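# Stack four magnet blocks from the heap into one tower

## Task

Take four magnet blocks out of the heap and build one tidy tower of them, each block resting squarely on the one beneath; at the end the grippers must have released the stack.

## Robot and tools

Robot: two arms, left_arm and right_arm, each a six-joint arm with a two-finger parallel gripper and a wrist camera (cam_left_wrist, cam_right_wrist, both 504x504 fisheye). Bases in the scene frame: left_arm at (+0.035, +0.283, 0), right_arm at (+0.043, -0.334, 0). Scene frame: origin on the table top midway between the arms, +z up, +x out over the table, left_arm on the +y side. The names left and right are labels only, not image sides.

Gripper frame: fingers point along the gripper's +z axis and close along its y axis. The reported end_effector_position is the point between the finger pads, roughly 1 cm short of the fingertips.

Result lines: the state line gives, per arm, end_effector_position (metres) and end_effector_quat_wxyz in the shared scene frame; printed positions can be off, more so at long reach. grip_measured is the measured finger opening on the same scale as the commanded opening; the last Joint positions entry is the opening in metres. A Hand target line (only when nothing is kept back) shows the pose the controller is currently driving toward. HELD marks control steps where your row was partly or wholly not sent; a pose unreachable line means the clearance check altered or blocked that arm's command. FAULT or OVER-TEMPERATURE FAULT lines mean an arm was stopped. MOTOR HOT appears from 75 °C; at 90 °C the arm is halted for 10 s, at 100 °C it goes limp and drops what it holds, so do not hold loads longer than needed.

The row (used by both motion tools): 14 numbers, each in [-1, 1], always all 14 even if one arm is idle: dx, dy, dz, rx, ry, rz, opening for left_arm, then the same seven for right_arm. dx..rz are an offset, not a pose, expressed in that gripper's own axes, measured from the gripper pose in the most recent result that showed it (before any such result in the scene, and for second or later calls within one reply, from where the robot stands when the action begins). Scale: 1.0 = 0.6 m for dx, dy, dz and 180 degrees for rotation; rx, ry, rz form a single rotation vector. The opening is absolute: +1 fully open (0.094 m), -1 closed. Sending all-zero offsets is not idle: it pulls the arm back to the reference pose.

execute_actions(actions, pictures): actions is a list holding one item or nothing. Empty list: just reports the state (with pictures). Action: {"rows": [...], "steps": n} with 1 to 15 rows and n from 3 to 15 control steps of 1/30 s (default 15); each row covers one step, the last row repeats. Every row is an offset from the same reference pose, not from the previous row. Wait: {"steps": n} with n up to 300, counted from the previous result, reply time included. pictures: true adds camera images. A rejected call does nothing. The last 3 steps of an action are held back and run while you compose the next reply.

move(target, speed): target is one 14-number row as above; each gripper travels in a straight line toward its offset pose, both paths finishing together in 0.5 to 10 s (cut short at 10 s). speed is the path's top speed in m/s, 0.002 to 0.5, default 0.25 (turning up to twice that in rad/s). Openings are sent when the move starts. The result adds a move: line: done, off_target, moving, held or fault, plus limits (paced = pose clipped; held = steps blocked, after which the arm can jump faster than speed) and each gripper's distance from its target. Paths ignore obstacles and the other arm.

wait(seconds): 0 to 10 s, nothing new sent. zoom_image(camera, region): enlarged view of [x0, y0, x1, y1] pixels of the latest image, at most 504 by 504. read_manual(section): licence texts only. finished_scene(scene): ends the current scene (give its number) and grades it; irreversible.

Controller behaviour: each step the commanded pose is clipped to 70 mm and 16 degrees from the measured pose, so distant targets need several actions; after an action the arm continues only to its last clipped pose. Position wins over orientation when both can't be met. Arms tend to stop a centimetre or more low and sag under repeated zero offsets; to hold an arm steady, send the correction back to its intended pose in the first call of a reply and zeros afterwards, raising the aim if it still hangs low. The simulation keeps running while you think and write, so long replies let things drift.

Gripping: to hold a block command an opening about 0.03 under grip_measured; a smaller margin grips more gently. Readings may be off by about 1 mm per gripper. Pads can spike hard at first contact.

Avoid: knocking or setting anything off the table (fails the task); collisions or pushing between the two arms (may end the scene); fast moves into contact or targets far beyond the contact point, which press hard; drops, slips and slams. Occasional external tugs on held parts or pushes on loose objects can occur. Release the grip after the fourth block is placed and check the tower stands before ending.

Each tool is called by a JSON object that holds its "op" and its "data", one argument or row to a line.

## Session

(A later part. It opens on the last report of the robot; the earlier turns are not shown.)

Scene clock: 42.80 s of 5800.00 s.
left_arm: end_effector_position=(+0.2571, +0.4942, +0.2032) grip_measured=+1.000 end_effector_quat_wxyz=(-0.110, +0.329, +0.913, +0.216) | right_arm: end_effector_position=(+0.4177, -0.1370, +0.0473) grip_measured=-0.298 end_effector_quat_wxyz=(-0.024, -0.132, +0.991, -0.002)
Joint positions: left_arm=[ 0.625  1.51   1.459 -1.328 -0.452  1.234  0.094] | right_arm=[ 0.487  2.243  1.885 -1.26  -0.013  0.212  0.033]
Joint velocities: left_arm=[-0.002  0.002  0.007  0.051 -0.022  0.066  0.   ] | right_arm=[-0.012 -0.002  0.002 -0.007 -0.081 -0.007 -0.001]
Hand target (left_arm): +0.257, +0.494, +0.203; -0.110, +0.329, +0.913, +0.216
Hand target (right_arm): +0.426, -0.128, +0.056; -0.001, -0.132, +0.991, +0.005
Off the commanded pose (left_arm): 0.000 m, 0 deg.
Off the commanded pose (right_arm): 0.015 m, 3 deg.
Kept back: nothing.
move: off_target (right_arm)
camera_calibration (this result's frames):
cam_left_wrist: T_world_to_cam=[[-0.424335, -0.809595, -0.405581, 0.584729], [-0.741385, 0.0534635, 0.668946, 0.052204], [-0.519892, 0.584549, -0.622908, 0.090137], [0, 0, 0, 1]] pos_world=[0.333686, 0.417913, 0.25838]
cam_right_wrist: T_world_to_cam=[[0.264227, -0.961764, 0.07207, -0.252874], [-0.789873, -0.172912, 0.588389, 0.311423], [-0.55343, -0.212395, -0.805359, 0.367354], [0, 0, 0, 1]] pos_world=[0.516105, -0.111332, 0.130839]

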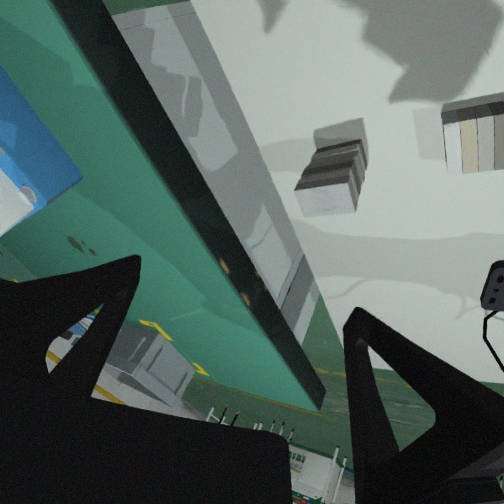

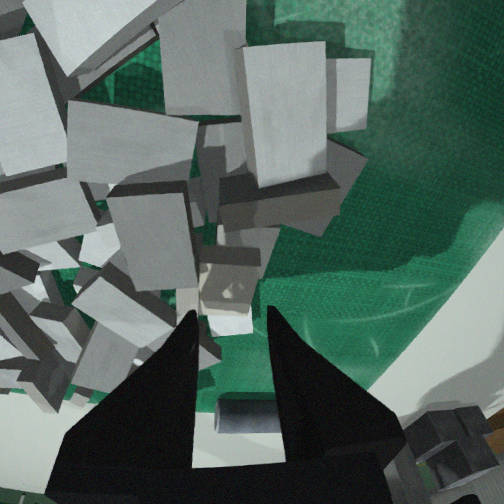

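{"op": "move", "data": {
  "target": [0,0,0,0,0,0,1,-0.018,0.012,-0.02,0,0,-0.483,0.06]
}}

{"op": "zoom_image", "data": {
  "camera": "cam_right_wrist",
  "region": [130,180,330,380]
}}

Scene clock: 46.63 s of 5800.00 s.
left_arm: end_effector_position=(+0.2571, +0.4942, +0.2032) grip_measured=+1.000 end_effector_quat_wxyz=(-0.110, +0.329, +0.913, +0.216) | right_arm: end_effector_position=(+0.4252, -0.1332, +0.0540) grip_measured=+0.058 end_effector_quat_wxyz=(+0.024, +0.771, -0.637, -0.018)
Joint positions: left_arm=[ 0.625  1.51   1.459 -1.328 -0.452  1.234  0.094] | right_arm=[ 0.487  2.291  1.992 -1.33  -0.013 -1.285  0.05 ]
Joint velocities: left_arm=[ 0.012  0.002  0.002 -0.066 -0.066  0.051  0.   ] | right_arm=[-0.012  0.002  0.007  0.022 -0.007 -0.081  0.001]
Hand target (left_arm): +0.257, +0.494, +0.203; -0.110, +0.329, +0.913, +0.216
Hand target (right_arm): +0.427, -0.127, +0.059; +0.019, +0.777, -0.629, -0.016
Off the commanded pose (left_arm): 0.000 m, 0 deg.
Off the commanded pose (right_arm): 0.008 m, 1 deg.
Kept back: nothing.
move: done
camera_calibration (this result's frames):
cam_left_wrist: T_world_to_cam=[[-0.424335, -0.809595, -0.405581, 0.584729], [-0.741385, 0.0534635, 0.668946, 0.052204], [-0.519892, 0.584549, -0.622908, 0.090137], [0, 0, 0, 1]] pos_world=[0.333686, 0.417913, 0.25838]
cam_right_wrist: T_world_to_cam=[[0.981823, 0.189149, 0.0156759, -0.400405], [0.149162, -0.82005, 0.552512, -0.169496], [0.117362, -0.540131, -0.833358, 0.0503363], [0, 0, 0, 1]] pos_world=[0.412501, -0.0360707, 0.141873]

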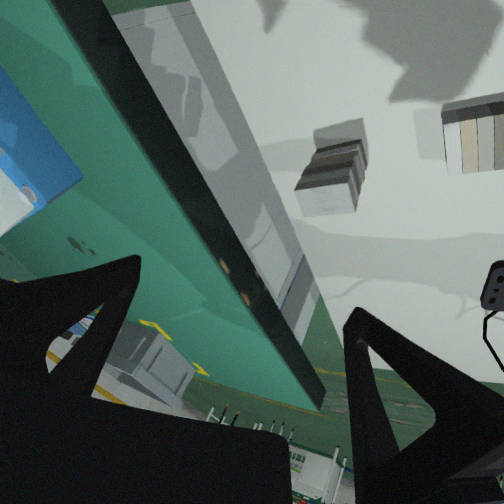

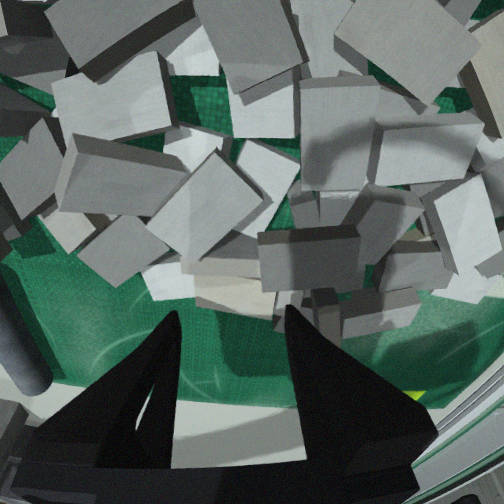

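Region (130, 180, 330, 380) of cam_right_wrist's 504x504 image, scaled by 2.520, with more detail than that image has.

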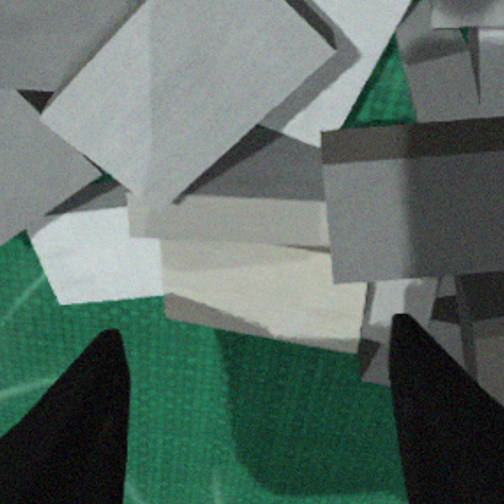

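{"op": "move", "data": {
  "target": [0,0,0,0,0,0,1,0.004,-0.01,0.02,0.01,0,0.05,0.06],
  "speed": 0.1
}}

{"op": "zoom_image", "data": {
  "camera": "cam_right_wrist",
  "region": [130,180,330,380]
}}

Scene clock: 48.07 s of 5800.00 s.
left_arm: end_effector_position=(+0.2571, +0.4942, +0.2032) grip_measured=+1.000 end_effector_quat_wxyz=(-0.110, +0.329, +0.913, +0.216) | right_arm: end_effector_position=(+0.4300, -0.1326, +0.0413) grip_measured=+0.058 end_effector_quat_wxyz=(+0.016, +0.723, -0.690, -0.008)
Joint positions: left_arm=[ 0.625  1.51   1.459 -1.328 -0.452  1.234  0.094] | right_arm=[ 0.487  2.291  1.942 -1.257 -0.004 -1.141  0.05 ]
Joint velocities: left_arm=[-0.012 -0.002 -0.017  0.022 -0.007 -0.095  0.   ] | right_arm=[-0.002  0.002 -0.002  0.007 -0.022  0.081 -0.   ]
Hand target (left_arm): +0.257, +0.494, +0.203; -0.110, +0.329, +0.913, +0.216
Hand target (right_arm): +0.431, -0.135, +0.042; +0.014, +0.719, -0.695, -0.006
Off the commanded pose (left_arm): 0.000 m, 0 deg.
Off the commanded pose (right_arm): 0.002 m, 1 deg.
Kept back: nothing.
move: done
camera_calibration (this result's frames):
cam_left_wrist: T_world_to_cam=[[-0.424335, -0.809595, -0.405581, 0.584729], [-0.741385, 0.0534635, 0.668946, 0.052204], [-0.519892, 0.584549, -0.622908, 0.090137], [0, 0, 0, 1]] pos_world=[0.333686, 0.417913, 0.25838]
cam_right_wrist: T_world_to_cam=[[0.998021, 0.04762, 0.0410622, -0.431791], [0.0166072, -0.829472, 0.558302, -0.107144], [0.0606463, -0.556515, -0.828621, 0.061513], [0, 0, 0, 1]] pos_world=[0.428986, -0.0340778, 0.12852]

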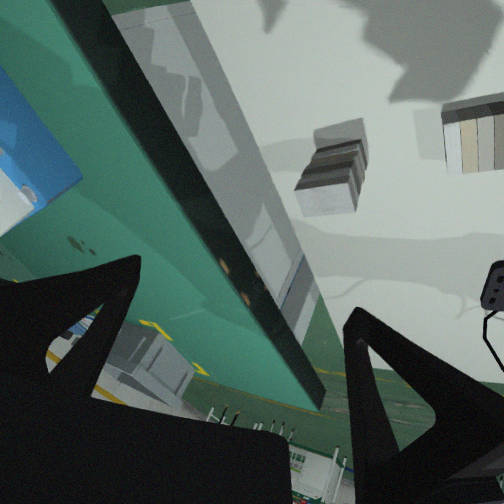

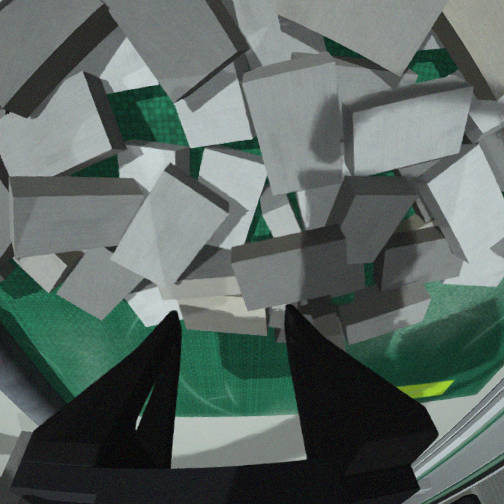

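Region (130, 180, 330, 380) of cam_right_wrist's 504x504 image, scaled by 2.520, with more detail than that image has.

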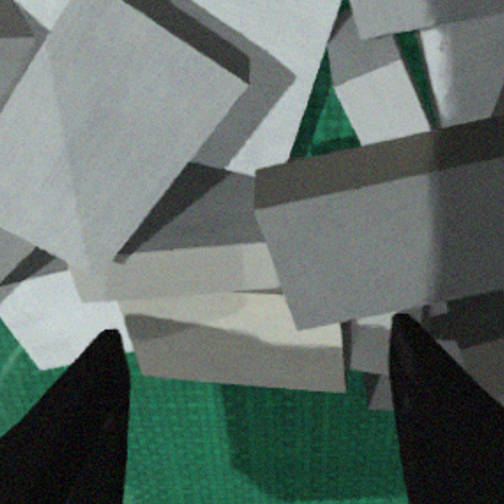

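{"op": "move", "data": {
  "target": [0,0,0,0,0,0,1,0.018,0.006,0,0,0,0,0.06],
  "speed": 0.1
}}

{"op": "zoom_image", "data": {
  "camera": "cam_right_wrist",
  "region": [130,180,330,380]
}}

Scene clock: 49.03 s of 5800.00 s.
left_arm: end_effector_position=(+0.2571, +0.4942, +0.2032) grip_measured=+1.000 end_effector_quat_wxyz=(-0.110, +0.329, +0.913, +0.216) | right_arm: end_effector_position=(+0.4238, -0.1389, +0.0356) grip_measured=+0.058 end_effector_quat_wxyz=(+0.026, +0.725, -0.688, -0.011)
Joint positions: left_arm=[ 0.625  1.51   1.459 -1.328 -0.452  1.234  0.094] | right_arm=[ 0.48   2.279  1.898 -1.245 -0.004 -1.153  0.05 ]
Joint velocities: left_arm=[-0.007 -0.017  0.002 -0.037  0.066  0.007  0.   ] | right_arm=[-0.012 -0.002  0.002 -0.066  0.066 -0.007 -0.001]
Hand target (left_arm): +0.257, +0.494, +0.203; -0.110, +0.329, +0.913, +0.216
Hand target (right_arm): +0.427, -0.143, +0.041; +0.016, +0.723, -0.690, -0.008
Off the commanded pose (left_arm): 0.000 m, 0 deg.
Off the commanded pose (right_arm): 0.008 m, 1 deg.
Kept back: nothing.
move: done
camera_calibration (this result's frames):
cam_left_wrist: T_world_to_cam=[[-0.424335, -0.809595, -0.405581, 0.584729], [-0.741385, 0.0534635, 0.668946, 0.052204], [-0.519892, 0.584549, -0.622908, 0.090137], [0, 0, 0, 1]] pos_world=[0.333686, 0.417913, 0.25838]
cam_right_wrist: T_world_to_cam=[[0.998338, 0.0528608, 0.0229665, -0.423897], [0.0306457, -0.824359, 0.565238, -0.114634], [0.0488116, -0.563594, -0.824608, 0.0575292], [0, 0, 0, 1]] pos_world=[0.423897, -0.0396689, 0.12197]

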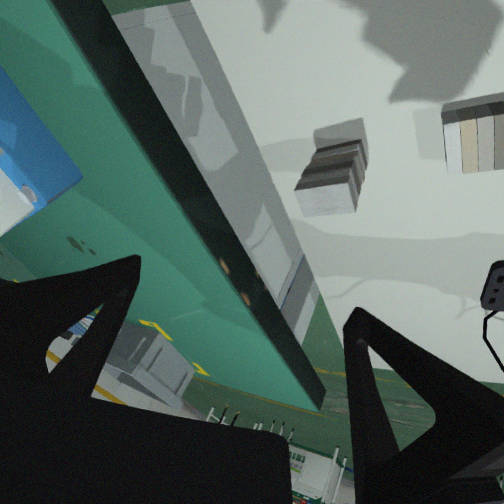

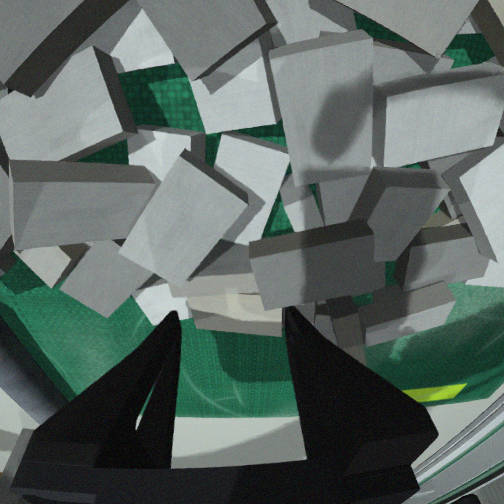

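Region (130, 180, 330, 380) of cam_right_wrist's 504x504 image, scaled by 2.520, with more detail than that image has.

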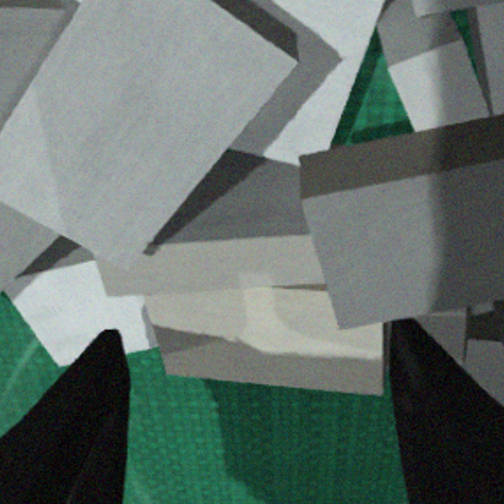

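{"op": "move", "data": {
  "target": [0,0,0,0,0,0,1,0,-0.005,0.012,0.012,-0.004,0,0.06],
  "speed": 0.05
}}

{"op": "zoom_image", "data": {
  "camera": "cam_right_wrist",
  "region": [130,200,330,400]
}}

Scene clock: 49.97 s of 5800.00 s.
left_arm: end_effector_position=(+0.2571, +0.4942, +0.2032) grip_measured=+1.000 end_effector_quat_wxyz=(-0.110, +0.329, +0.913, +0.216) | right_arm: end_effector_position=(+0.4239, -0.1391, +0.0336) grip_measured=+0.058 end_effector_quat_wxyz=(+0.014, +0.725, -0.688, -0.007)
Joint positions: left_arm=[ 0.625  1.51   1.459 -1.328 -0.452  1.234  0.094] | right_arm=[ 0.48   2.254  1.849 -1.197 -0.003 -1.153  0.05 ]
Joint velocities: left_arm=[-0.002  0.002  0.027 -0.022 -0.007 -0.051  0.   ] | right_arm=[-0.017 -0.017 -0.007 -0.051  0.022  0.022 -0.   ]
Hand target (left_arm): +0.257, +0.494, +0.203; -0.110, +0.329, +0.913, +0.216
Hand target (right_arm): +0.426, -0.139, +0.028; +0.008, +0.725, -0.688, -0.003
Off the commanded pose (left_arm): 0.000 m, 0 deg.
Off the commanded pose (right_arm): 0.006 m, 1 deg.
Kept back: nothing.
move: done
camera_calibration (this result's frames):
cam_left_wrist: T_world_to_cam=[[-0.424335, -0.809595, -0.405581, 0.584729], [-0.741385, 0.0534635, 0.668946, 0.052204], [-0.519892, 0.584549, -0.622908, 0.090137], [0, 0, 0, 1]] pos_world=[0.333686, 0.417913, 0.25838]
cam_right_wrist: T_world_to_cam=[[0.997545, 0.0533332, 0.0453806, -0.424234], [0.0190034, -0.829893, 0.557598, -0.109256], [0.0673995, -0.555367, -0.82887, 0.0491728], [0, 0, 0, 1]] pos_world=[0.421954, -0.0407362, 0.120931]

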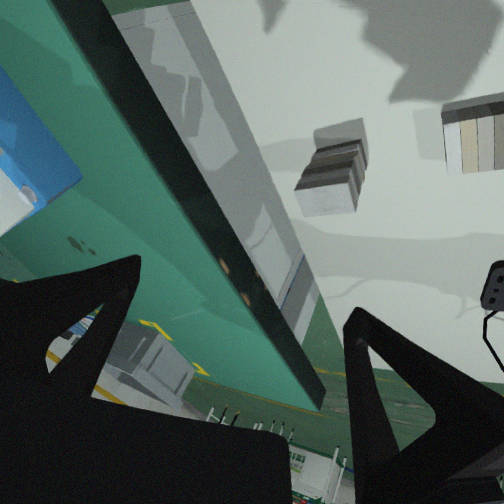

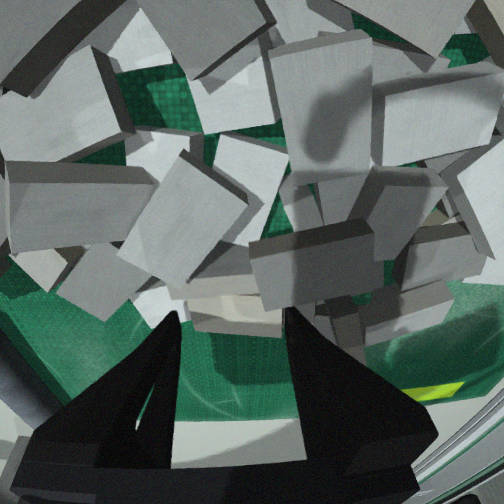

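Region (130, 200, 330, 400) of cam_right_wrist's 504x504 image, scaled by 2.520, with more detail than that image has.

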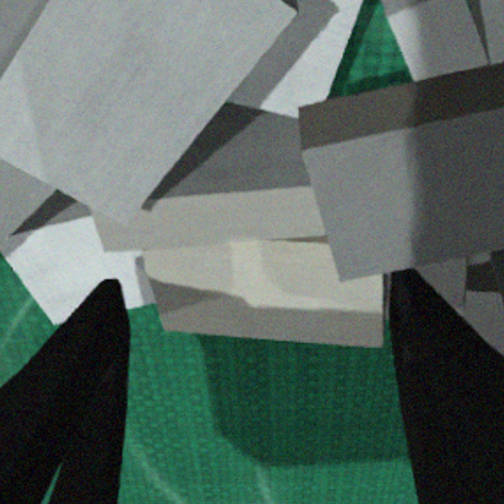

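{"op": "move", "data": {
  "target": [0,0,0,0,0,0,1,0,0.004,0.012,0,0,0,-0.02],
  "speed": 0.04
}}

{"op": "zoom_image", "data": {
  "camera": "cam_right_wrist",
  "region": [130,200,330,400]
}}

Scene clock: 50.90 s of 5800.00 s.
left_arm: end_effector_position=(+0.2571, +0.4942, +0.2032) grip_measured=+1.000 end_effector_quat_wxyz=(-0.110, +0.329, +0.913, +0.216) | right_arm: end_effector_position=(+0.4249, -0.1391, +0.0331) grip_measured=-0.018 end_effector_quat_wxyz=(+0.011, +0.725, -0.688, -0.004)
Joint positions: left_arm=[ 0.625  1.51   1.459 -1.328 -0.452  1.234  0.094] | right_arm=[ 0.48   2.25   1.84  -1.185 -0.    -1.153  0.046]
Joint velocities: left_arm=[ 0.012  0.007 -0.002  0.007  0.007 -0.022  0.   ] | right_arm=[ 0.012  0.002  0.002  0.007 -0.037 -0.022 -0.   ]
Hand target (left_arm): +0.257, +0.494, +0.203; -0.110, +0.329, +0.913, +0.216
Hand target (right_arm): +0.421, -0.139, +0.027; +0.015, +0.725, -0.688, -0.007
Off the commanded pose (left_arm): 0.000 m, 0 deg.
Off the commanded pose (right_arm): 0.008 m, 0 deg.
Kept back: nothing.
move: done
camera_calibration (this result's frames):
cam_left_wrist: T_world_to_cam=[[-0.424335, -0.809595, -0.405581, 0.584729], [-0.741385, 0.0534635, 0.668946, 0.052204], [-0.519892, 0.584549, -0.622908, 0.090137], [0, 0, 0, 1]] pos_world=[0.333686, 0.417913, 0.25838]
cam_right_wrist: T_world_to_cam=[[0.997137, 0.0533176, 0.0536222, -0.425335], [0.0145002, -0.830777, 0.556417, -0.107117], [0.0742149, -0.554046, -0.829171, 0.0460228], [0, 0, 0, 1]] pos_world=[0.422255, -0.0408141, 0.12057]

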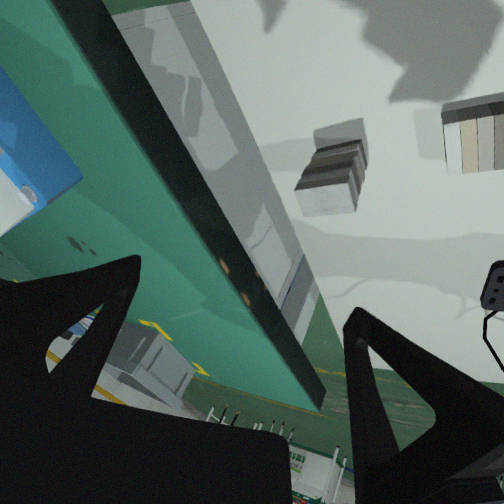

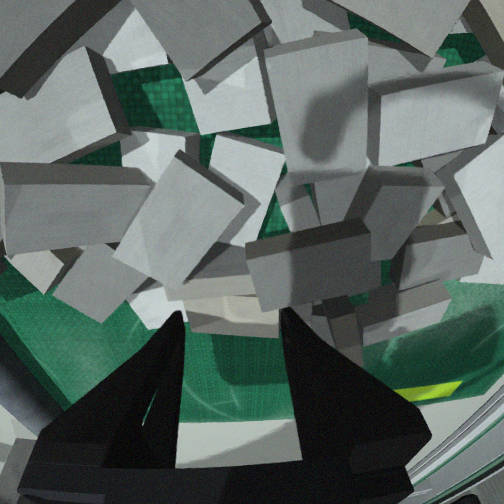

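Region (130, 200, 330, 400) of cam_right_wrist's 504x504 image, scaled by 2.520, with more detail than that image has.

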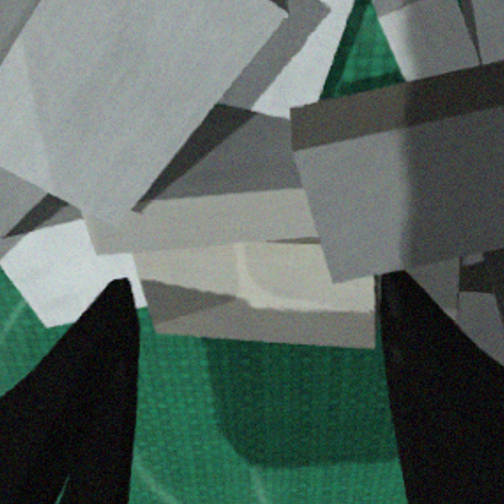

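{"op": "move", "data": {
  "target": [0,0,0,0,0,0,1,0.006,0.025,0.004,0,0,0,0.04],
  "speed": 0.04
}}

{"op": "zoom_image", "data": {
  "camera": "cam_right_wrist",
  "region": [130,200,330,400]
}}

Scene clock: 51.87 s of 5800.00 s.
left_arm: end_effector_position=(+0.2571, +0.4942, +0.2032) grip_measured=+1.000 end_effector_quat_wxyz=(-0.110, +0.329, +0.913, +0.216) | right_arm: end_effector_position=(+0.4149, -0.1441, +0.0304) grip_measured=+0.038 end_effector_quat_wxyz=(+0.010, +0.725, -0.688, -0.004)
Joint positions: left_arm=[ 0.625  1.51   1.459 -1.328 -0.452  1.234  0.094] | right_arm=[ 0.48   2.203  1.751 -1.14  -0.    -1.153  0.049]
Joint velocities: left_arm=[-0.017  0.007  0.032 -0.037 -0.051 -0.007  0.   ] | right_arm=[ 0.007 -0.007 -0.007  0.051  0.051 -0.051  0.   ]
Hand target (left_arm): +0.257, +0.494, +0.203; -0.110, +0.329, +0.913, +0.216
Hand target (right_arm): +0.410, -0.144, +0.031; +0.011, +0.725, -0.688, -0.004
Off the commanded pose (left_arm): 0.000 m, 0 deg.
Off the commanded pose (right_arm): 0.005 m, 0 deg.
Kept back: nothing.
move: done
camera_calibration (this result's frames):
cam_left_wrist: T_world_to_cam=[[-0.424335, -0.809595, -0.405581, 0.584729], [-0.741385, 0.0534635, 0.668946, 0.052204], [-0.519892, 0.584549, -0.622908, 0.090137], [0, 0, 0, 1]] pos_world=[0.333686, 0.417913, 0.25838]
cam_right_wrist: T_world_to_cam=[[0.997006, 0.0532513, 0.0560605, -0.414973], [0.0131766, -0.831449, 0.555445, -0.109208], [0.0761896, -0.553043, -0.829661, 0.0410489], [0, 0, 0, 1]] pos_world=[0.412042, -0.0460009, 0.117979]

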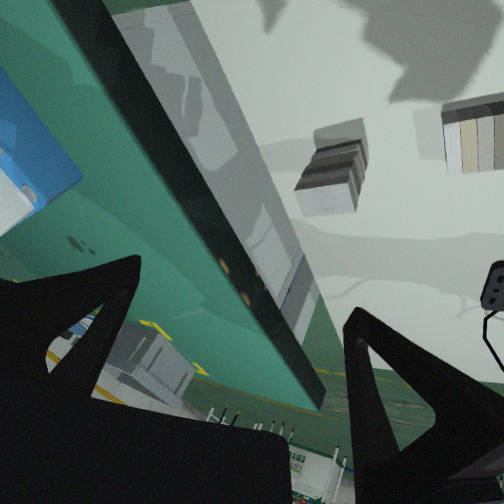

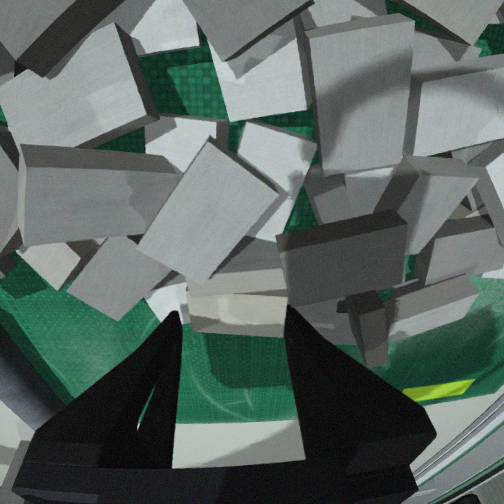

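Region (130, 200, 330, 400) of cam_right_wrist's 504x504 image, scaled by 2.520, with more detail than that image has.

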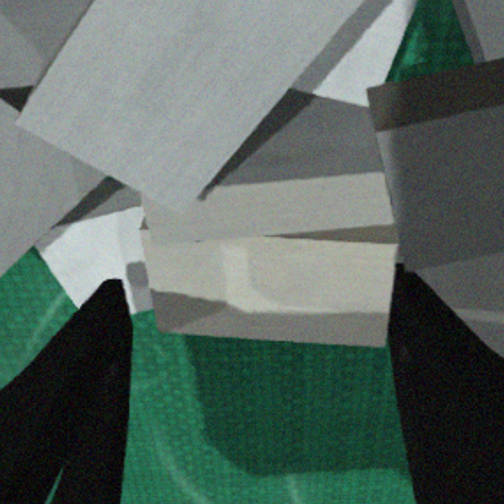

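D came along. Lower a little, then close.

{"op": "move", "data": {
  "target": [0,0,0,0,0,0,1,0,0.004,0.01,0,0,0,0.0],
  "speed": 0.04
}}

{"op": "move", "data": {
  "target": [0,0,0,0,0,0,1,0,0,0,0,0,0,-0.18]
}}

{"op": "zoom_image", "data": {
  "camera": "cam_right_wrist",
  "region": [130,200,330,400]
}}

Scene clock: 52.80 s of 5800.00 s.
left_arm: end_effector_position=(+0.2571, +0.4942, +0.2032) grip_measured=+1.000 end_effector_quat_wxyz=(-0.110, +0.329, +0.913, +0.216) | right_arm: end_effector_position=(+0.4152, -0.1442, +0.0296) grip_measured=+0.002 end_effector_quat_wxyz=(+0.009, +0.725, -0.688, -0.003)
Joint positions: left_arm=[ 0.625  1.51   1.459 -1.328 -0.452  1.234  0.094] | right_arm=[ 0.48   2.203  1.748 -1.135  0.001 -1.153  0.047]
Joint velocities: left_arm=[ 0.002 -0.012  0.017  0.007  0.051  0.007  0.   ] | right_arm=[-0.007  0.002 -0.002 -0.066 -0.022 -0.037  0.001]
Hand target (left_arm): +0.257, +0.494, +0.203; -0.110, +0.329, +0.913, +0.216
Hand target (right_arm): +0.412, -0.144, +0.024; +0.010, +0.725, -0.688, -0.004
Off the commanded pose (left_arm): 0.000 m, 0 deg.
Off the commanded pose (right_arm): 0.006 m, 0 deg.
Kept back: nothing.
move: done
camera_calibration (this result's frames):
cam_left_wrist: T_world_to_cam=[[-0.424335, -0.809595, -0.405581, 0.584729], [-0.741385, 0.0534635, 0.668946, 0.052204], [-0.519892, 0.584549, -0.622908, 0.090137], [0, 0, 0, 1]] pos_world=[0.333686, 0.417913, 0.25838]
cam_right_wrist: T_world_to_cam=[[0.996878, 0.053283, 0.0582641, -0.41528], [0.011963, -0.831362, 0.555603, -0.108266], [0.0780427, -0.553172, -0.829404, 0.0394884], [0, 0, 0, 1]] pos_world=[0.412197, -0.0460373, 0.117101]

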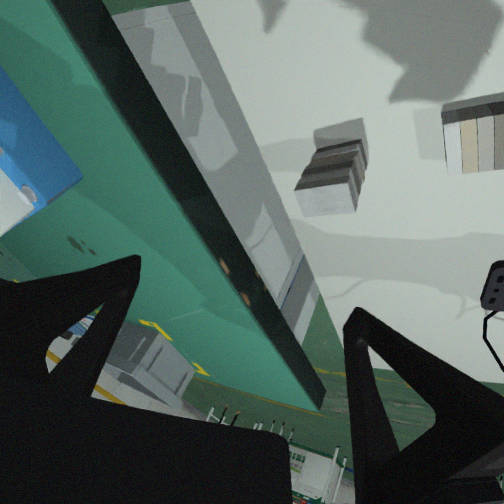

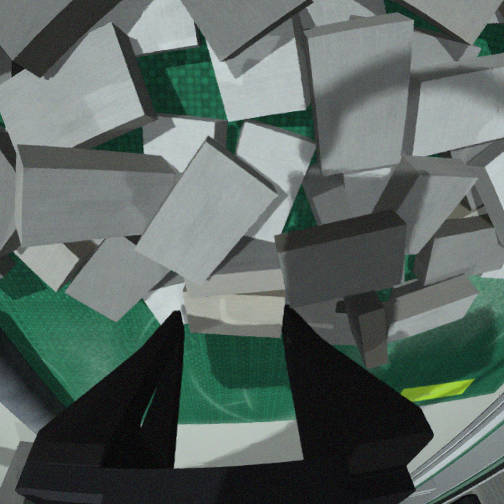

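Scene clock: 53.30 s of 5800.00 s.
left_arm: end_effector_position=(+0.2571, +0.4942, +0.2032) grip_measured=+1.000 end_effector_quat_wxyz=(-0.110, +0.329, +0.913, +0.216) | right_arm: end_effector_position=(+0.4156, -0.1443, +0.0296) grip_measured=-0.145 end_effector_quat_wxyz=(+0.009, +0.725, -0.688, -0.002)
Joint positions: left_arm=[ 0.625  1.51   1.459 -1.328 -0.452  1.234  0.094] | right_arm=[ 0.48   2.203  1.748 -1.134  0.002 -1.153  0.04 ]
Joint velocities: left_arm=[ 0.007 -0.002  0.002 -0.007  0.051 -0.022  0.   ] | right_arm=[-0.017  0.002 -0.012  0.022 -0.007 -0.022  0.   ]
Hand target (left_arm): +0.257, +0.494, +0.203; -0.110, +0.329, +0.913, +0.216
Hand target (right_arm): +0.415, -0.144, +0.030; +0.009, +0.725, -0.688, -0.003
Off the commanded pose (left_arm): 0.000 m, 0 deg.
Off the commanded pose (right_arm): 0.000 m, 0 deg.
Kept back: nothing.
move: done
camera_calibration (this result's frames):
cam_left_wrist: T_world_to_cam=[[-0.424335, -0.809595, -0.405581, 0.584729], [-0.741385, 0.0534635, 0.668946, 0.052204], [-0.519892, 0.584549, -0.622908, 0.090137], [0, 0, 0, 1]] pos_world=[0.333686, 0.417913, 0.25838]
cam_right_wrist: T_world_to_cam=[[0.996786, 0.0533336, 0.059771, -0.415621], [0.0111254, -0.831082, 0.556038, -0.107936], [0.0793302, -0.553586, -0.829005, 0.0388211], [0, 0, 0, 1]] pos_world=[0.412407, -0.0460464, 0.117042]

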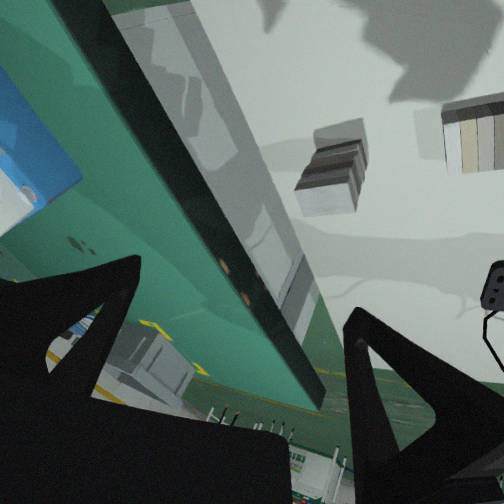

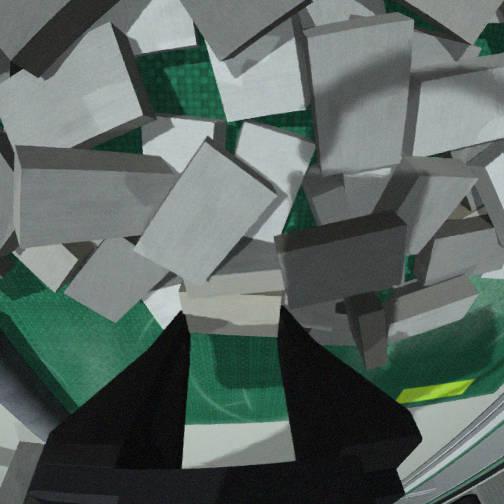

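Region (130, 200, 330, 400) of cam_right_wrist's 504x504 image, scaled by 2.520, with more detail than that image has.

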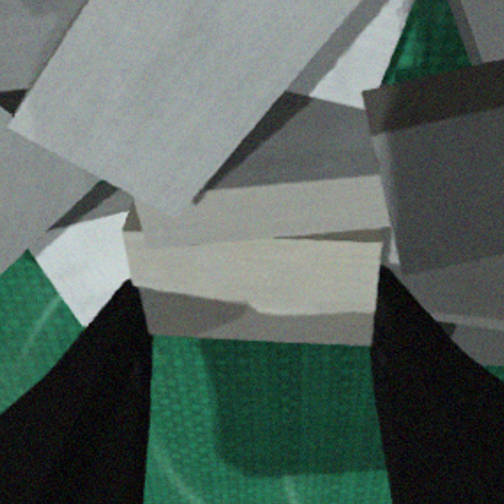

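{"op": "move", "data": {
  "target": [0,0,0,0,0,0,1,0.01,0,-0.11,0,0,0,-0.185],
  "speed": 0.1
}}

{"op": "zoom_image", "data": {
  "camera": "cam_right_wrist",
  "region": [130,200,330,400]
}}

Scene clock: 54.80 s of 5800.00 s.
left_arm: end_effector_position=(+0.2571, +0.4942, +0.2032) grip_measured=+1.000 end_effector_quat_wxyz=(-0.110, +0.329, +0.913, +0.216) | right_arm: end_effector_position=(+0.4094, -0.1474, +0.0799) grip_measured=-0.145 end_effector_quat_wxyz=(+0.026, +0.726, -0.687, -0.008)
Joint positions: left_arm=[ 0.625  1.51   1.459 -1.328 -0.452  1.234  0.094] | right_arm=[ 0.48   2.187  1.922 -1.362  0.002 -1.156  0.04 ]
Joint velocities: left_arm=[-0.027 -0.007 -0.017  0.037 -0.022  0.022  0.   ] | right_arm=[ 0.002  0.002 -0.017  0.022  0.022  0.022 -0.001]
Hand target (left_arm): +0.257, +0.494, +0.203; -0.110, +0.329, +0.913, +0.216
Hand target (right_arm): +0.415, -0.149, +0.095; +0.009, +0.725, -0.688, -0.002
Off the commanded pose (left_arm): 0.000 m, 0 deg.
Off the commanded pose (right_arm): 0.018 m, 2 deg.
Kept back: nothing.
move: off_target (right_arm)
camera_calibration (this result's frames):
cam_left_wrist: T_world_to_cam=[[-0.424335, -0.809595, -0.405581, 0.584729], [-0.741385, 0.0534635, 0.668946, 0.052204], [-0.519892, 0.584549, -0.622908, 0.090137], [0, 0, 0, 1]] pos_world=[0.333686, 0.417913, 0.25838]
cam_right_wrist: T_world_to_cam=[[0.998064, 0.0567144, 0.0255453, -0.409598], [0.0321144, -0.821547, 0.569236, -0.146719], [0.0532705, -0.567313, -0.821777, 0.0873924], [0, 0, 0, 1]] pos_world=[0.408861, -0.0477276, 0.165798]

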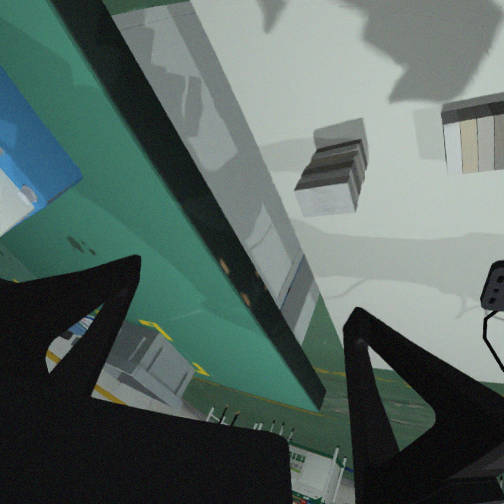

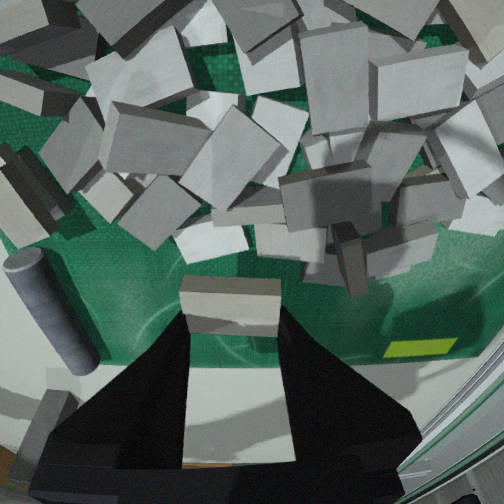

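Region (130, 200, 330, 400) of cam_right_wrist's 504x504 image, scaled by 2.520, with more detail than that image has.

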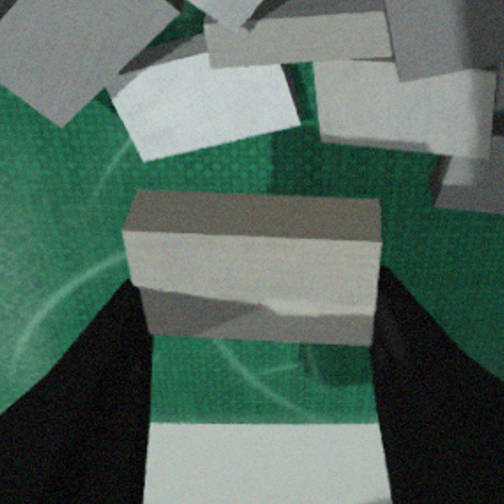

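{"op": "move", "data": {
  "target": [0,0,0,0,0,0,1,-0.066,0.212,-0.045,0.01,0,0.372,-0.185],
  "speed": 0.3
}}

Scene clock: 58.53 s of 5800.00 s.
left_arm: end_effector_position=(+0.2571, +0.4942, +0.2032) grip_measured=+1.000 end_effector_quat_wxyz=(-0.110, +0.329, +0.913, +0.216) | right_arm: end_effector_position=(+0.2816, -0.1150, +0.1021) grip_measured=-0.145 end_effector_quat_wxyz=(-0.033, -0.227, +0.973, -0.019)
Joint positions: left_arm=[ 0.625  1.51   1.459 -1.328 -0.452  1.234  0.094] | right_arm=[ 0.752  1.845  1.514 -1.315  0.002  0.283  0.04 ]
Joint velocities: left_arm=[-0.002 -0.017 -0.012  0.066  0.037 -0.037  0.   ] | right_arm=[ 0.012 -0.017  0.002  0.007  0.066  0.022 -0.   ]
Hand target (left_arm): +0.257, +0.494, +0.203; -0.110, +0.329, +0.913, +0.216
Hand target (right_arm): +0.281, -0.115, +0.109; -0.018, -0.227, +0.974, -0.020
Off the commanded pose (left_arm): 0.000 m, 0 deg.
Off the commanded pose (right_arm): 0.010 m, 2 deg.
Kept back: nothing.
move: done
camera_calibration (this result's frames):
cam_left_wrist: T_world_to_cam=[[-0.424335, -0.809595, -0.405581, 0.584729], [-0.741385, 0.0534635, 0.668946, 0.052204], [-0.519892, 0.584549, -0.622908, 0.090137], [0, 0, 0, 1]] pos_world=[0.333686, 0.417913, 0.25838]
cam_right_wrist: T_world_to_cam=[[0.44624, -0.889534, 0.0979727, -0.245227], [-0.735871, -0.302428, 0.605831, 0.143592], [-0.509278, -0.342441, -0.789538, 0.311845], [0, 0, 0, 1]] pos_world=[0.373911, -0.0679226, 0.183247]

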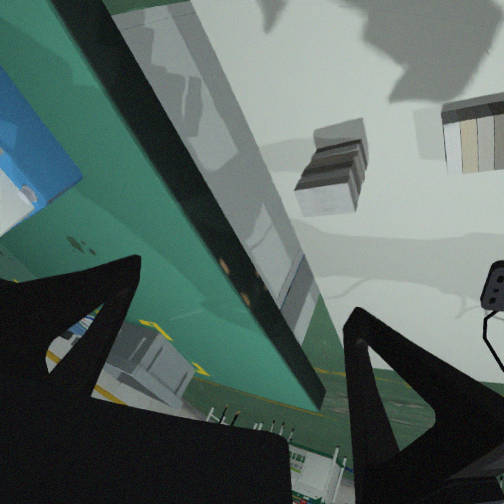

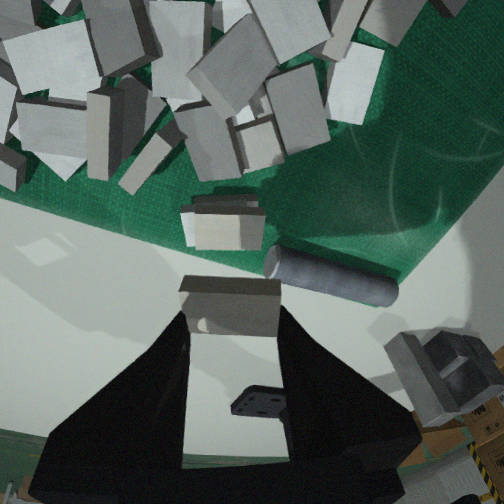

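{"op": "move", "data": {
  "target": [0,0,0,0,0,0,1,0,0.008,0.062,-0.007,-0.023,0,-0.185],
  "speed": 0.12
}}

{"op": "zoom_image", "data": {
  "camera": "cam_right_wrist",
  "region": [130,180,330,380]
}}

Scene clock: 59.83 s of 5800.00 s.
left_arm: end_effector_position=(+0.2571, +0.4942, +0.2032) grip_measured=+1.000 end_effector_quat_wxyz=(-0.110, +0.329, +0.913, +0.216) | right_arm: end_effector_position=(+0.2788, -0.1175, +0.0583) grip_measured=-0.145 end_effector_quat_wxyz=(-0.015, -0.226, +0.974, -0.009)
Joint positions: left_arm=[ 0.625  1.51   1.459 -1.328 -0.452  1.234  0.094] | right_arm=[ 0.752  1.822  1.31  -1.094  0.002  0.286  0.04 ]
Joint velocities: left_arm=[-0.002 -0.012 -0.007  0.007 -0.007 -0.081  0.   ] | right_arm=[ 0.002  0.002  0.002 -0.066  0.037 -0.007 -0.   ]
Hand target (left_arm): +0.257, +0.494, +0.203; -0.110, +0.329, +0.913, +0.216
Hand target (right_arm): +0.278, -0.113, +0.065; -0.000, -0.228, +0.974, -0.001
Off the commanded pose (left_arm): 0.000 m, 0 deg.
Off the commanded pose (right_arm): 0.008 m, 2 deg.
Kept back: nothing.
move: done
camera_calibration (this result's frames):
cam_left_wrist: T_world_to_cam=[[-0.424335, -0.809595, -0.405581, 0.584729], [-0.741385, 0.0534635, 0.668946, 0.052204], [-0.519892, 0.584549, -0.622908, 0.090137], [0, 0, 0, 1]] pos_world=[0.333686, 0.417913, 0.25838]
cam_right_wrist: T_world_to_cam=[[0.440729, -0.893423, 0.0869032, -0.240247], [-0.754655, -0.316362, 0.574813, 0.172695], [-0.486059, -0.318919, -0.813657, 0.272618], [0, 0, 0, 1]] pos_world=[0.368718, -0.0730649, 0.143428]

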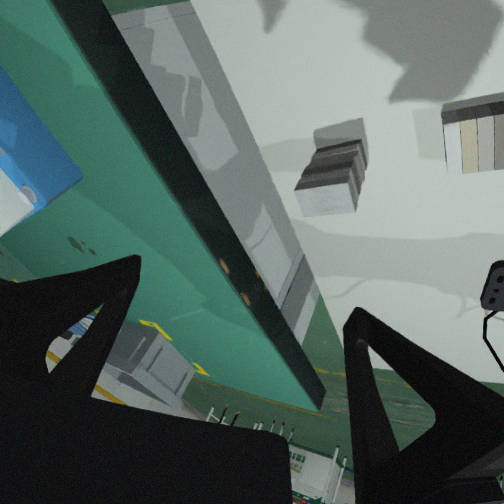

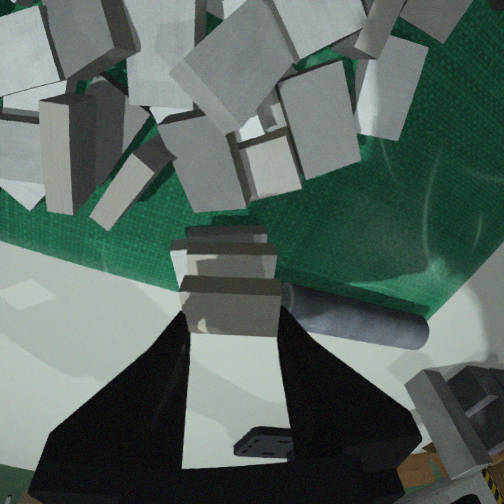

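Region (130, 180, 330, 380) of cam_right_wrist's 504x504 image, scaled by 2.520, with more detail than that image has.

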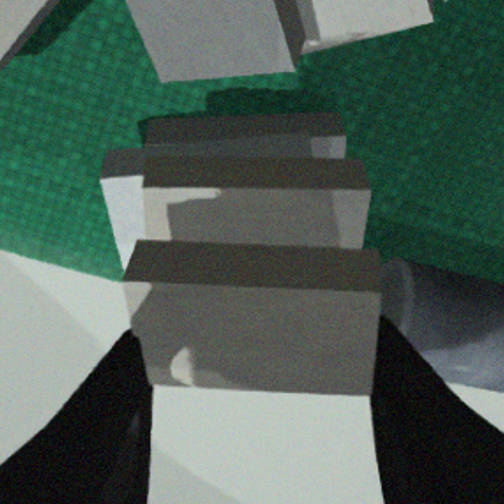

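{"op": "move", "data": {
  "target": [0,0,0,0,0,0,1,-0.014,0,0,-0.003,-0.01,0,-0.185],
  "speed": 0.05
}}

{"op": "zoom_image", "data": {
  "camera": "cam_right_wrist",
  "region": [130,180,330,380]
}}

Scene clock: 60.77 s of 5800.00 s.
left_arm: end_effector_position=(+0.2571, +0.4942, +0.2032) grip_measured=+1.000 end_effector_quat_wxyz=(-0.110, +0.329, +0.913, +0.216) | right_arm: end_effector_position=(+0.2819, -0.1147, +0.0582) grip_measured=-0.145 end_effector_quat_wxyz=(-0.007, -0.226, +0.974, -0.005)
Joint positions: left_arm=[ 0.625  1.51   1.459 -1.328 -0.452  1.234  0.094] | right_arm=[ 0.752  1.822  1.31  -1.077  0.002  0.285  0.04 ]
Joint velocities: left_arm=[ 0.007 -0.002  0.012  0.007 -0.022 -0.022  0.   ] | right_arm=[-0.007  0.017 -0.012 -0.022 -0.081 -0.051 -0.001]
Hand target (left_arm): +0.257, +0.494, +0.203; -0.110, +0.329, +0.913, +0.216
Hand target (right_arm): +0.286, -0.114, +0.058; -0.001, -0.226, +0.974, -0.001
Off the commanded pose (left_arm): 0.000 m, 0 deg.
Off the commanded pose (right_arm): 0.005 m, 1 deg.
Kept back: nothing.
move: done
camera_calibration (this result's frames):
cam_left_wrist: T_world_to_cam=[[-0.424335, -0.809595, -0.405581, 0.584729], [-0.741385, 0.0534635, 0.668946, 0.052204], [-0.519892, 0.584549, -0.622908, 0.090137], [0, 0, 0, 1]] pos_world=[0.333686, 0.417913, 0.25838]
cam_right_wrist: T_world_to_cam=[[0.441048, -0.893712, 0.082192, -0.238925], [-0.761185, -0.323978, 0.561815, 0.177697], [-0.475472, -0.310351, -0.82317, 0.273471], [0, 0, 0, 1]] pos_world=[0.370666, -0.0710876, 0.144918]

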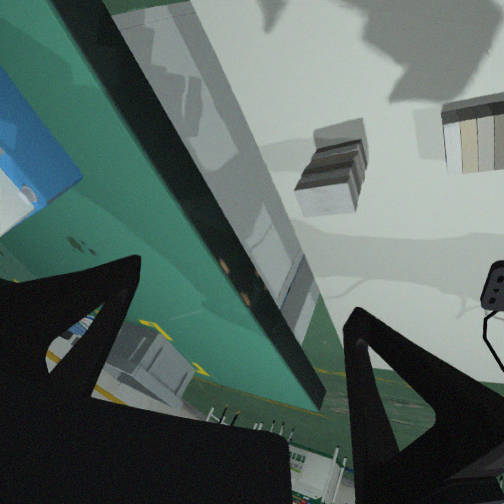

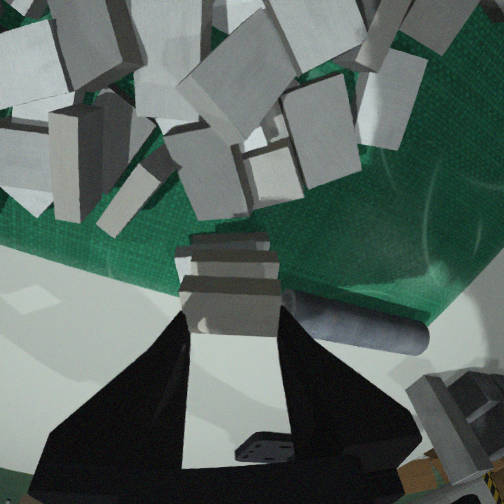

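Region (130, 180, 330, 380) of cam_right_wrist's 504x504 image, scaled by 2.520, with more detail than that image has.

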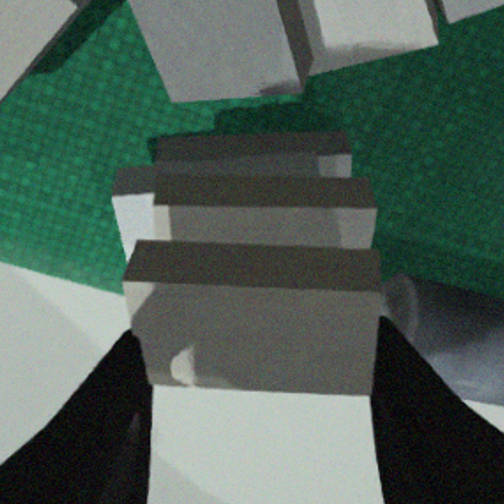

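{"op": "move", "data": {
  "target": [0,0,0,0,0,0,1,-0.002,0,0.015,0,0,0,-0.185],
  "speed": 0.04
}}

{"op": "zoom_image", "data": {
  "camera": "cam_right_wrist",
  "region": [130,180,330,380]
}}

Scene clock: 61.83 s of 5800.00 s.
left_arm: end_effector_position=(+0.2571, +0.4942, +0.2032) grip_measured=+1.000 end_effector_quat_wxyz=(-0.110, +0.329, +0.913, +0.216) | right_arm: end_effector_position=(+0.2815, -0.1151, +0.0511) grip_measured=-0.145 end_effector_quat_wxyz=(-0.011, -0.226, +0.974, -0.007)
Joint positions: left_arm=[ 0.625  1.51   1.459 -1.328 -0.452  1.234  0.094] | right_arm=[ 0.752  1.835  1.297 -1.059  0.002  0.285  0.04 ]
Joint velocities: left_arm=[ 0.012 -0.002 -0.012 -0.051 -0.022 -0.037  0.   ] | right_arm=[-0.007 -0.007  0.007  0.066  0.007  0.007  0.   ]
Hand target (left_arm): +0.257, +0.494, +0.203; -0.110, +0.329, +0.913, +0.216
Hand target (right_arm): +0.283, -0.114, +0.049; -0.007, -0.226, +0.974, -0.005
Off the commanded pose (left_arm): 0.000 m, 0 deg.
Off the commanded pose (right_arm): 0.002 m, 0 deg.
Kept back: nothing.
move: done
camera_calibration (this result's frames):
cam_left_wrist: T_world_to_cam=[[-0.424335, -0.809595, -0.405581, 0.584729], [-0.741385, 0.0534635, 0.668946, 0.052204], [-0.519892, 0.584549, -0.622908, 0.090137], [0, 0, 0, 1]] pos_world=[0.333686, 0.417913, 0.25838]
cam_right_wrist: T_world_to_cam=[[0.44154, -0.893261, 0.0844195, -0.238685], [-0.757847, -0.320921, 0.568047, 0.180379], [-0.480322, -0.314793, -0.818655, 0.267954], [0, 0, 0, 1]] pos_world=[0.370794, -0.0709707, 0.137048]

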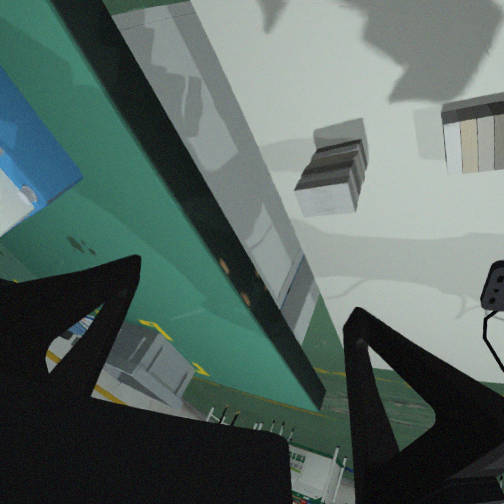

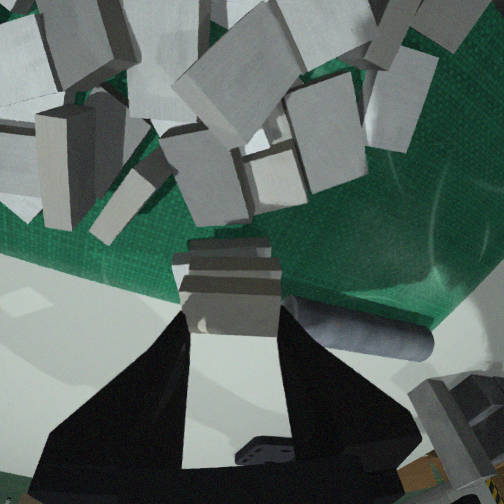

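Region (130, 180, 330, 380) of cam_right_wrist's 504x504 image, scaled by 2.520, with more detail than that image has.

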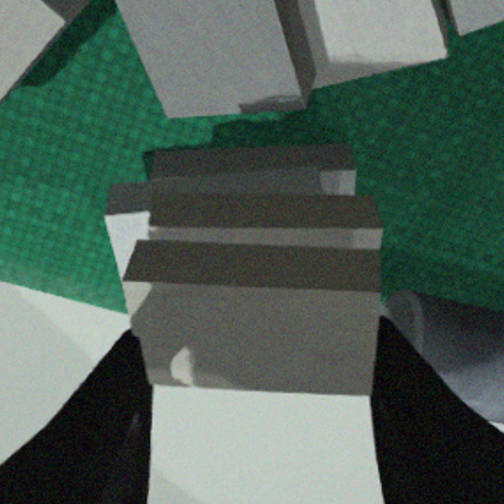

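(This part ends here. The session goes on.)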